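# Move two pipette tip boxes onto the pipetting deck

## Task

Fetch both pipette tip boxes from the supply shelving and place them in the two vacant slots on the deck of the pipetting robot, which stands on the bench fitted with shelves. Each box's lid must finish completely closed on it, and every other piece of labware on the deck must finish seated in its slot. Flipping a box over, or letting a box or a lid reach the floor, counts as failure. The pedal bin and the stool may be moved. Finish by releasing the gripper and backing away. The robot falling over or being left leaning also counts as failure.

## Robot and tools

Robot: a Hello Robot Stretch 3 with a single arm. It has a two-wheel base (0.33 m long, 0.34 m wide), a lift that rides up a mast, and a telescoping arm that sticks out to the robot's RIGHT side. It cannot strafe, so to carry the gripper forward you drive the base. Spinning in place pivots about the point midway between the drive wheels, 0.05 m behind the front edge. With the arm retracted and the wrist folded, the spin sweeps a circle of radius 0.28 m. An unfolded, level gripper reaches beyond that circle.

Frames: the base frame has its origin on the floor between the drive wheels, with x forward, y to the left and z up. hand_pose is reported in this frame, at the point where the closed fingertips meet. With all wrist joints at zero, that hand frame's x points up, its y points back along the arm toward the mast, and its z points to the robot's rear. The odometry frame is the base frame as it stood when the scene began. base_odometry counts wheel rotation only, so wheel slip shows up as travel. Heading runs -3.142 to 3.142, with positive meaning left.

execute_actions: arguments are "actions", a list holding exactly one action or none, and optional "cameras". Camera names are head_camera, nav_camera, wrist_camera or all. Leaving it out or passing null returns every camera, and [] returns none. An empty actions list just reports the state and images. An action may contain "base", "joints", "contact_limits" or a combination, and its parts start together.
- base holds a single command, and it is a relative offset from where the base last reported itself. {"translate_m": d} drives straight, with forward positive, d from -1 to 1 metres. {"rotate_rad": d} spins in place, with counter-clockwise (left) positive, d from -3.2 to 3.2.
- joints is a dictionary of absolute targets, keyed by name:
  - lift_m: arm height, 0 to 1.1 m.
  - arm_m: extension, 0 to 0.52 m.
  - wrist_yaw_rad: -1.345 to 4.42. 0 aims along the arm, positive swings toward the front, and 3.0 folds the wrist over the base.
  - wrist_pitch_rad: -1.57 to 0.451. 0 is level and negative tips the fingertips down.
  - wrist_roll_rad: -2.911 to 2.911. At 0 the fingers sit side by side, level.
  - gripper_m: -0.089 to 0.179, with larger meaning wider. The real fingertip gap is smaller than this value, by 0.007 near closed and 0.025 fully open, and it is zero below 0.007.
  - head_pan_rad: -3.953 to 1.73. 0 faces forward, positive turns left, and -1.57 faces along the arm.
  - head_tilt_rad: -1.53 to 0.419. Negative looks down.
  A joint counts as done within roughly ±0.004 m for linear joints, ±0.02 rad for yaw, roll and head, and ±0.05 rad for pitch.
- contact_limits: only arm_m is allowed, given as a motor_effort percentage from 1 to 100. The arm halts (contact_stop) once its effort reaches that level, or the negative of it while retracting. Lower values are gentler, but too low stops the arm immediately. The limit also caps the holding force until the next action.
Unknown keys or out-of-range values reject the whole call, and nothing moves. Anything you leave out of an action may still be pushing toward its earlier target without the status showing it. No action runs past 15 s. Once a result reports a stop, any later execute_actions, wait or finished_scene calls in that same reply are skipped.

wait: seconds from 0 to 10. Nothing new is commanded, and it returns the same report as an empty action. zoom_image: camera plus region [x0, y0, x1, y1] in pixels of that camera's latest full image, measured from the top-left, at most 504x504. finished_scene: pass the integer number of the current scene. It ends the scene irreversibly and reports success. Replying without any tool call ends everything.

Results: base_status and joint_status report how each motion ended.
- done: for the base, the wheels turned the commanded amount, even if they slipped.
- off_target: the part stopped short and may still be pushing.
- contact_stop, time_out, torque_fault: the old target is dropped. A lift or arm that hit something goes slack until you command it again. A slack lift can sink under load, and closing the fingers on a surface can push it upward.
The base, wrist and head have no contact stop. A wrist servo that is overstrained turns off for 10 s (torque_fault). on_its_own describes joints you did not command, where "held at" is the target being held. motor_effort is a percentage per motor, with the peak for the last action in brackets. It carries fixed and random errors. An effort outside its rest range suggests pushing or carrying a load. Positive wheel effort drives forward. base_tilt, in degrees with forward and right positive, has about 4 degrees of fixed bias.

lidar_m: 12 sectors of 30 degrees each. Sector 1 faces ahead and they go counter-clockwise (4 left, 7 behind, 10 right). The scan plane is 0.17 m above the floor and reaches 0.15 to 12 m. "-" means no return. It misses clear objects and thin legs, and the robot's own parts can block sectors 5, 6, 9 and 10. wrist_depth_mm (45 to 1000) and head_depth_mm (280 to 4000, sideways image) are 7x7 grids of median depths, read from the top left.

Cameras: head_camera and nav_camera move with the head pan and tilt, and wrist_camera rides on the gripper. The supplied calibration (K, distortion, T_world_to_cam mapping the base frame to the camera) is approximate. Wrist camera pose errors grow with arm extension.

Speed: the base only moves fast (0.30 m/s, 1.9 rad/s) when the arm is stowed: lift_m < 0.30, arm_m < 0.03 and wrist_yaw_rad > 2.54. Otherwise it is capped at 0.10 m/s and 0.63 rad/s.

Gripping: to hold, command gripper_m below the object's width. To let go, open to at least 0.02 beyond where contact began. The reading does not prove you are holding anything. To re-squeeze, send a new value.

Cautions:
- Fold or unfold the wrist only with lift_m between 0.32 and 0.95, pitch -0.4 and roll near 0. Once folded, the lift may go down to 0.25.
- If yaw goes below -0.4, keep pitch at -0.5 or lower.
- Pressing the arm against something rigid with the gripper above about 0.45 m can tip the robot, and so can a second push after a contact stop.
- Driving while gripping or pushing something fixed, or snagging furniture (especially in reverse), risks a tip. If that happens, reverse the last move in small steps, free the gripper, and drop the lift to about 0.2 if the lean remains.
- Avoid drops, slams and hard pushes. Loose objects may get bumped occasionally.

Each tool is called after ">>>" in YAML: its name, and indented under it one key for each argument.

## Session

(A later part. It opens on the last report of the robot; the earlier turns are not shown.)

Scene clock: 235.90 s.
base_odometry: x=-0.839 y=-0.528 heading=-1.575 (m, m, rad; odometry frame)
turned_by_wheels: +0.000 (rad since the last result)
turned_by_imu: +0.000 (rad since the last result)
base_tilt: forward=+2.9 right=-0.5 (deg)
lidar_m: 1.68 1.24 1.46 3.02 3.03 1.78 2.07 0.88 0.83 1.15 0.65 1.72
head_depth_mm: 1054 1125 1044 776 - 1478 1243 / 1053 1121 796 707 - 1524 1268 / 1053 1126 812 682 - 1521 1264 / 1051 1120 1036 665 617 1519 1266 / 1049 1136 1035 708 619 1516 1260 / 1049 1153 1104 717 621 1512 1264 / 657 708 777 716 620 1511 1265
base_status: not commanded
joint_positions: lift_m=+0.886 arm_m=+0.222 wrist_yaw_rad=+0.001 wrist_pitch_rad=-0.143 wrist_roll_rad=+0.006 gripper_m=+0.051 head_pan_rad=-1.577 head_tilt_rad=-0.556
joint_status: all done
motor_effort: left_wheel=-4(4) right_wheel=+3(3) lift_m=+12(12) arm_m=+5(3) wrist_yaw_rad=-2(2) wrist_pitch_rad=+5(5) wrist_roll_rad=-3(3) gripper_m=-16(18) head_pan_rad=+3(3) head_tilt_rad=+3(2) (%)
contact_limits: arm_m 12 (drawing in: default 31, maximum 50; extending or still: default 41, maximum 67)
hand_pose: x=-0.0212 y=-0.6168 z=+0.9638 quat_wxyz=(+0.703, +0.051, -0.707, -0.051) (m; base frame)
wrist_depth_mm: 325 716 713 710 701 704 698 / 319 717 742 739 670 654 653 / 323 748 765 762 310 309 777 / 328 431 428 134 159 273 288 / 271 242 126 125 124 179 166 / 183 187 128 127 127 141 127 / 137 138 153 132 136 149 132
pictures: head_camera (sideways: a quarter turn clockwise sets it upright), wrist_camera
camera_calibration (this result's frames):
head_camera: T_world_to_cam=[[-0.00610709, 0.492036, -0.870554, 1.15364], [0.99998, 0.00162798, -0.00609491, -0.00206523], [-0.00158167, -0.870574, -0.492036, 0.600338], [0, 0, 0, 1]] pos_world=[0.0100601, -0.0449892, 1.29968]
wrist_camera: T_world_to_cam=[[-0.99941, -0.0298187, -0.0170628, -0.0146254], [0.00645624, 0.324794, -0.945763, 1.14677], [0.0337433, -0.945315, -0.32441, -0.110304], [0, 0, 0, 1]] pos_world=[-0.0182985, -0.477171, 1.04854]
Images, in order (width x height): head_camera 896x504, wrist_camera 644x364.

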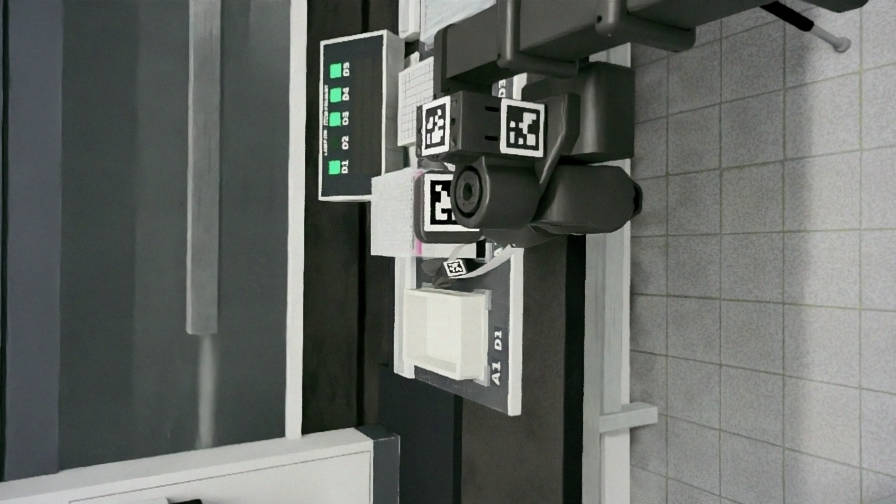

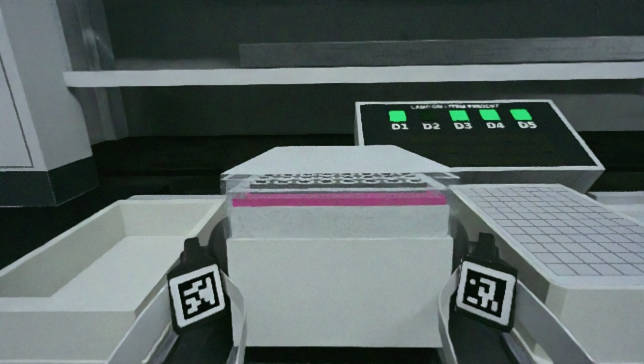

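>>> execute_actions:
  actions:
    - {"joints":{"wrist_pitch_rad":-0.175}}
  cameras: ["wrist_camera"]

>>> execute_actions:
  actions:
    - {"joints":{"gripper_m":0.108}}
  cameras: ["wrist_camera"]

Scene clock: 238.17 s.
base_odometry: x=-0.839 y=-0.528 heading=-1.575 (m, m, rad; odometry frame)
turned_by_wheels: +0.000 (rad since the last result)
turned_by_imu: +0.000 (rad since the last result)
base_tilt: forward=+2.9 right=-0.4 (deg)
lidar_m: 1.68 1.23 1.46 3.02 3.02 1.79 2.08 0.89 0.83 1.16 0.65 1.73
head_depth_mm: 1053 1122 1044 775 - 1480 1238 / 1051 1124 795 705 - 1519 1274 / 1052 1125 811 697 - 1524 1265 / 1050 1119 1037 670 638 1517 1264 / 1050 1135 1035 708 620 1515 1267 / 1049 1153 1102 717 620 1516 1267 / 657 707 776 716 620 1510 1263
base_status: not commanded
joint_positions: lift_m=+0.886 arm_m=+0.222 wrist_yaw_rad=+0.001 wrist_pitch_rad=-0.186 wrist_roll_rad=+0.006 gripper_m=+0.051 head_pan_rad=-1.577 head_tilt_rad=-0.556
joint_status: all done
motor_effort: left_wheel=-4(4) right_wheel=+3(3) lift_m=+12(12) arm_m=+4(4) wrist_yaw_rad=-2(2) wrist_pitch_rad=+4(1) wrist_roll_rad=-3(3) gripper_m=-18(17) head_pan_rad=+3(4) head_tilt_rad=+3(3) (%)
hand_pose: x=-0.0212 y=-0.6140 z=+0.9532 quat_wxyz=(+0.702, +0.066, -0.706, -0.066) (m; base frame)
wrist_depth_mm: 325 719 704 669 643 646 645 / 325 756 721 759 330 321 731 / 324 653 634 620 290 286 453 / 315 247 245 132 144 208 223 / 200 222 125 123 122 160 144 / 136 139 128 128 127 140 128 / 140 139 137 135 133 140 134
pictures: wrist_camera
camera_calibration (this result's frames):
wrist_camera: T_world_to_cam=[[-0.999412, -0.0290259, -0.01826, -0.0131085], [0.00642285, 0.36462, -0.931134, 1.14638], [0.033685, -0.930704, -0.364219, -0.064174], [0, 0, 0, 1]] pos_world=[-0.0183022, -0.478102, 1.04382]
Images, in order (width x height): wrist_camera 644x364.

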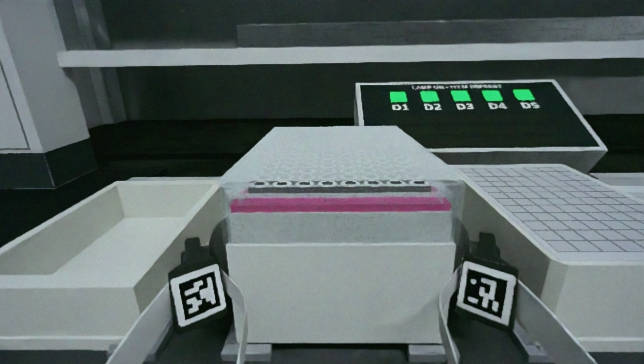

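Scene clock: 239.23 s.
base_odometry: x=-0.839 y=-0.528 heading=-1.575 (m, m, rad; odometry frame)
turned_by_wheels: +0.000 (rad since the last result)
turned_by_imu: +0.000 (rad since the last result)
base_tilt: forward=+2.9 right=-0.4 (deg)
lidar_m: 1.68 1.23 1.46 3.03 3.01 1.78 2.08 0.88 0.83 1.16 0.65 1.72
head_depth_mm: 1053 1124 1047 774 - 1481 1243 / 1050 1123 797 707 - 1522 1268 / 1049 1123 810 701 - 1522 1265 / 1050 1121 1036 659 638 1515 1271 / 1047 1137 1032 706 620 1512 1262 / 1049 1151 1103 716 621 1515 1266 / 656 710 775 714 620 1510 1261
base_status: not commanded
joint_positions: lift_m=+0.886 arm_m=+0.222 wrist_yaw_rad=+0.001 wrist_pitch_rad=-0.193 wrist_roll_rad=+0.006 gripper_m=+0.108 head_pan_rad=-1.577 head_tilt_rad=-0.556
joint_status: all done
motor_effort: left_wheel=-4(4) right_wheel=+3(3) lift_m=+13(12) arm_m=+3(4) wrist_yaw_rad=-2(2) wrist_pitch_rad=+6(7) wrist_roll_rad=-3(3) gripper_m=+0(77) head_pan_rad=+4(3) head_tilt_rad=+3(3) (%)
hand_pose: x=-0.0212 y=-0.6136 z=+0.9515 quat_wxyz=(+0.702, +0.068, -0.706, -0.068) (m; base frame)
wrist_depth_mm: 323 715 694 657 649 669 649 / 323 750 739 752 320 329 754 / 321 629 613 603 284 284 445 / 316 244 248 142 154 201 216 / 200 222 125 123 122 155 142 / 137 136 129 129 128 - 128 / 140 139 138 136 134 138 135
pictures: wrist_camera
camera_calibration (this result's frames):
wrist_camera: T_world_to_cam=[[-0.999412, -0.0288974, -0.0184434, -0.0128741], [0.0064089, 0.371018, -0.928603, 1.14615], [0.0336771, -0.928176, -0.370615, -0.0567211], [0, 0, 0, 1]] pos_world=[-0.0183019, -0.478261, 1.04306]
Images, in order (width x height): wrist_camera 644x364.

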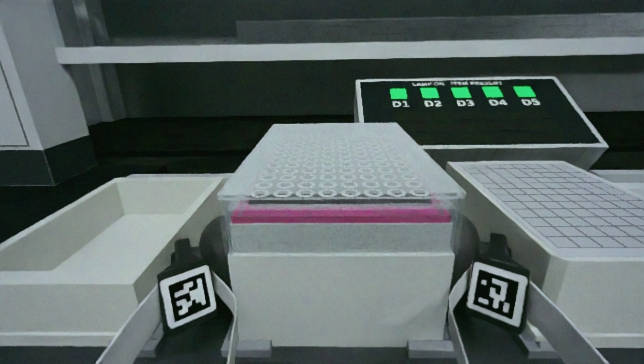

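>>> execute_actions:
  actions:
    - {"joints":{"arm_m":0.16,"gripper_m":0.112}}
  cameras: ["wrist_camera"]

>>> execute_actions:
  actions:
    - {"joints":{"arm_m":0,"lift_m":0.9,"head_pan_rad":-1.8}}
  cameras: ["wrist_camera","head_camera"]

>>> zoom_image:
  camera: "head_camera"
  region: [330,200,560,504]

Scene clock: 244.40 s.
base_odometry: x=-0.839 y=-0.528 heading=-1.575 (m, m, rad; odometry frame)
turned_by_wheels: +0.000 (rad since the last result)
turned_by_imu: +0.000 (rad since the last result)
base_tilt: forward=+2.9 right=-0.5 (deg)
lidar_m: 1.68 1.24 1.46 3.02 3.02 1.79 2.08 0.89 0.83 1.15 0.65 1.73
head_depth_mm: 1056 1129 1046 722 - 1438 1245 / 1052 1124 797 671 - 1417 1266 / 1052 1122 812 692 - 1434 1266 / 1051 1121 1038 684 629 1515 1262 / 1049 1138 1035 707 619 1510 1263 / 1050 1155 1106 714 621 1517 1261 / 658 708 776 716 619 1509 1258
base_status: not commanded
joint_positions: lift_m=+0.886 arm_m=+0.160 wrist_yaw_rad=+0.001 wrist_pitch_rad=-0.193 wrist_roll_rad=+0.006 gripper_m=+0.112 head_pan_rad=-1.577 head_tilt_rad=-0.556
joint_status: all done
motor_effort: left_wheel=-4(4) right_wheel=+3(3) lift_m=+13(13) arm_m=-5(6) wrist_yaw_rad=-2(2) wrist_pitch_rad=+6(6) wrist_roll_rad=-3(3) gripper_m=+0(30) head_pan_rad=+3(3) head_tilt_rad=+2(3) (%)
hand_pose: x=-0.0212 y=-0.5521 z=+0.9515 quat_wxyz=(+0.702, +0.068, -0.706, -0.068) (m; base frame)
wrist_depth_mm: 330 748 750 719 714 703 693 / 347 753 794 804 381 768 806 / 370 541 618 242 336 333 558 / 335 287 289 181 183 200 199 / 210 194 205 190 194 189 189 / 180 180 177 175 175 - 172 / 163 159 160 159 158 154 157
pictures: wrist_camera
camera_calibration (this result's frames):
wrist_camera: T_world_to_cam=[[-0.999412, -0.0288913, -0.0184433, -0.0110965], [0.00641108, 0.371018, -0.928604, 1.12335], [0.0336714, -0.928176, -0.370615, 0.000317552], [0, 0, 0, 1]] pos_world=[-0.0183026, -0.416808, 1.04306]
Images, in order (width x height): wrist_camera 644x364.

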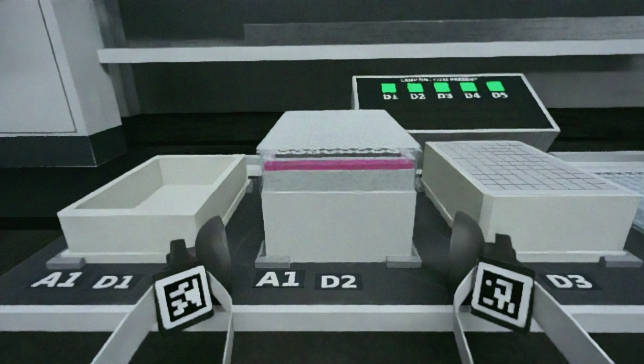

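Scene clock: 246.83 s.
base_odometry: x=-0.839 y=-0.528 heading=-1.575 (m, m, rad; odometry frame)
turned_by_wheels: +0.000 (rad since the last result)
turned_by_imu: +0.000 (rad since the last result)
base_tilt: forward=+2.9 right=-0.4 (deg)
lidar_m: 1.67 1.23 1.46 3.03 3.02 1.79 2.08 0.89 0.83 1.15 0.65 1.73
head_depth_mm: 753 1232 860 688 1009 1617 - / 1130 1214 1040 722 1072 1563 - / 1104 1182 975 679 663 1616 - / 1077 1149 824 668 600 1567 - / 1056 1130 813 637 610 - - / 1033 1101 1033 653 597 1515 1266 / 1013 1081 1026 706 592 1513 1261
base_status: not commanded
joint_positions: lift_m=+0.899 arm_m=+0.000 wrist_yaw_rad=+0.001 wrist_pitch_rad=-0.193 wrist_roll_rad=+0.006 gripper_m=+0.112 head_pan_rad=-1.793 head_tilt_rad=-0.556
joint_status: all done
motor_effort: left_wheel=-5(4) right_wheel=+3(3) lift_m=+35(36) arm_m=-5(5) wrist_yaw_rad=-2(2) wrist_pitch_rad=+6(6) wrist_roll_rad=-3(3) gripper_m=+1(2) head_pan_rad=-3(22) head_tilt_rad=+3(2) (%)
hand_pose: x=-0.0213 y=-0.3921 z=+0.9654 quat_wxyz=(+0.702, +0.068, -0.706, -0.068) (m; base frame)
wrist_depth_mm: 879 481 904 872 886 895 889 / 923 492 942 916 523 944 944 / - 521 679 360 420 489 416 / 414 408 346 340 338 340 349 / 289 286 282 280 278 295 272 / 329 327 323 317 319 - 316 / - - - - - - 630
pictures: head_camera (sideways: a quarter turn clockwise sets it upright), wrist_camera
camera_calibration (this result's frames):
head_camera: T_world_to_cam=[[0.0996463, 0.48184, -0.870575, 1.15302], [0.977019, -0.213064, -0.00609523, -0.00192475], [-0.188425, -0.849961, -0.491998, 0.601428], [0, 0, 0, 1]] pos_world=[0.000310474, -0.0447906, 1.29968]
wrist_camera: T_world_to_cam=[[-0.999424, -0.0285104, -0.0183872, -0.00621974], [0.00650034, 0.371016, -0.928604, 1.07689], [0.0332968, -0.928189, -0.370617, 0.15396], [0, 0, 0, 1]] pos_world=[-0.0183427, -0.256817, 1.05695]
Images, in order (width x height): head_camera 896x504, wrist_camera 644x364.

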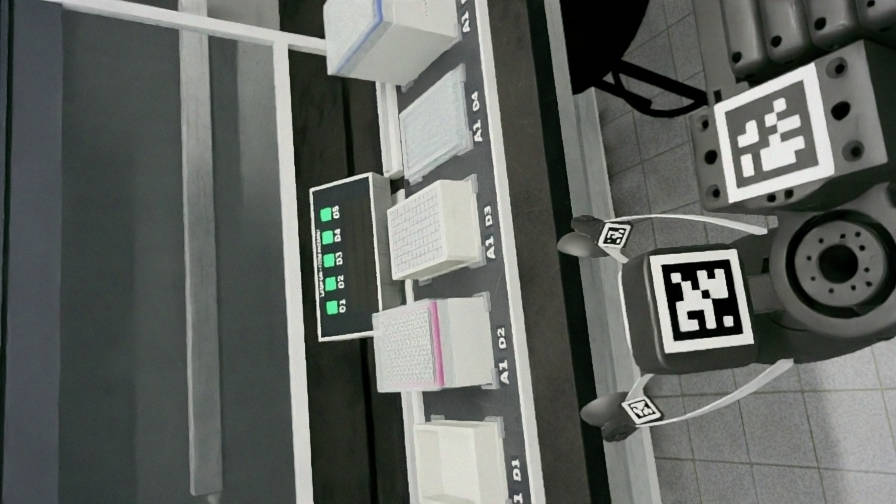

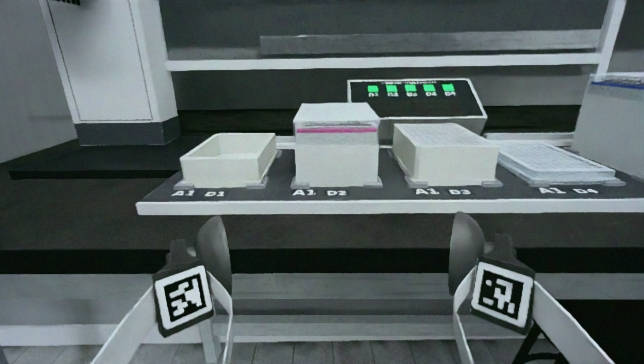

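Region (330, 200, 560, 504) of head_camera's 896x504 image, scaled by 1.658, with more detail than that image has; it fills the left 381 columns of this view, and the rest is white.

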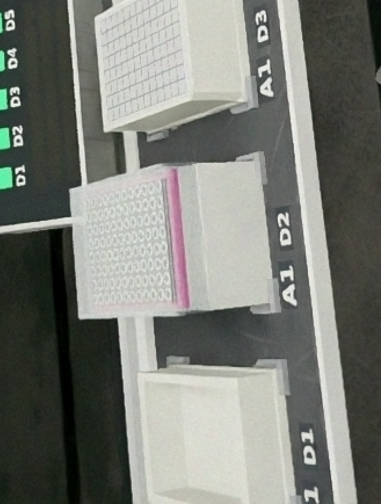

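>>> execute_actions:
  actions:
    - {"base":{"rotate_rad":1.0},"joints":{"head_pan_rad":-2.7}}
  cameras: []

>>> execute_actions:
  actions:
    - {"base":{"translate_m":0.2}}
  cameras: ["head_camera"]

Scene clock: 251.13 s.
base_odometry: x=-0.839 y=-0.528 heading=-0.575 (m, m, rad; odometry frame)
turned_by_wheels: +1.000 (rad since the last result)
turned_by_imu: +0.990 (rad since the last result)
base_tilt: forward=+3.0 right=-0.4 (deg)
lidar_m: 1.40 3.02 3.06 1.79 2.08 0.88 0.83 1.16 0.65 1.66 1.67 1.23
head_depth_mm: 1104 1183 1046 722 672 1442 1271 / 1090 1167 982 722 658 1513 1266 / 1077 1151 825 660 648 1519 1303 / 1063 1139 915 654 623 1522 1327 / 1053 1122 1037 655 620 1516 - / 1040 1118 1034 706 612 1606 - / 1030 1121 1027 715 601 1591 -
base_status: done
joint_positions: lift_m=+0.899 arm_m=+0.000 wrist_yaw_rad=+0.001 wrist_pitch_rad=-0.193 wrist_roll_rad=+0.006 gripper_m=+0.112 head_pan_rad=-2.693 head_tilt_rad=-0.556
joint_status: all done
motor_effort: left_wheel=-5(12) right_wheel=+3(6) lift_m=+35(35) arm_m=-4(4) wrist_yaw_rad=-2(1) wrist_pitch_rad=+6(6) wrist_roll_rad=-3(3) gripper_m=+1(1) head_pan_rad=-3(42) head_tilt_rad=+2(3) (%)
hand_pose: x=-0.0213 y=-0.3921 z=+0.9654 quat_wxyz=(+0.702, +0.068, -0.706, -0.068) (m; base frame)
wrist_depth_mm: - - - - - - 820 / - - - - - - 819 / - - - - - - 563 / - - - - - 384 380 / - - - - - 359 289 / - - - - - - 319 / - - - - - - 894
pictures: none
No camera images: the call's "cameras" was empty. Leave "cameras" out to get every camera's image.

Scene clock: 254.30 s.
base_odometry: x=-0.671 y=-0.637 heading=-0.575 (m, m, rad; odometry frame)
turned_by_wheels: +0.000 (rad since the last result)
turned_by_imu: -0.001 (rad since the last result)
base_tilt: forward=+2.8 right=-0.5 (deg)
lidar_m: 1.25 2.87 2.92 1.83 1.88 1.28 1.03 1.32 0.73 1.66 1.56 1.06
head_depth_mm: 1252 1344 1121 799 1769 1485 1276 / 1240 1322 947 797 1782 1522 1265 / 1220 1310 944 793 1801 1531 1299 / 1207 1286 1039 784 1765 1514 1330 / 1192 1277 1036 772 1738 1512 - / 1181 1282 939 775 1712 1609 - / 746 825 896 766 1739 1611 -
base_status: done
joint_positions: lift_m=+0.899 arm_m=+0.000 wrist_yaw_rad=+0.001 wrist_pitch_rad=-0.193 wrist_roll_rad=+0.006 gripper_m=+0.112 head_pan_rad=-2.693 head_tilt_rad=-0.556
joint_status: not commanded
motor_effort: left_wheel=-5(5) right_wheel=+3(7) lift_m=+35(35) arm_m=-5(5) wrist_yaw_rad=-2(1) wrist_pitch_rad=+6(6) wrist_roll_rad=-3(3) gripper_m=+0(0) head_pan_rad=-4(3) head_tilt_rad=+3(3) (%)
hand_pose: x=-0.0213 y=-0.3921 z=+0.9654 quat_wxyz=(+0.702, +0.068, -0.706, -0.068) (m; base frame)
wrist_depth_mm: 978 - - - - - 962 / - - - - - - - / - - - - - - - / - - - - - - - / - - - - - - - / - - - - - - 459 / - - - - - - 480
pictures: head_camera (sideways: a quarter turn clockwise sets it upright)
camera_calibration (this result's frames):
head_camera: T_world_to_cam=[[0.439313, 0.221394, -0.870626, 1.15101], [0.440369, -0.897796, -0.006096, 0.00134983], [-0.782994, -0.380718, -0.491908, 0.604939], [0, 0, 0, 1]] pos_world=[-0.0325862, -0.0233048, 1.29968]
Images, in order (width x height): head_camera 896x504.

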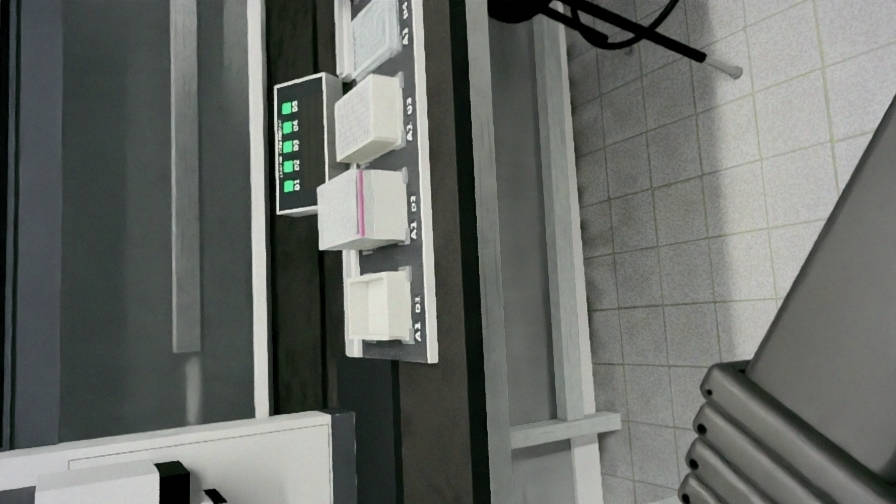

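>>> finished_scene:
  scene: 1

The scene is finished: the task was done.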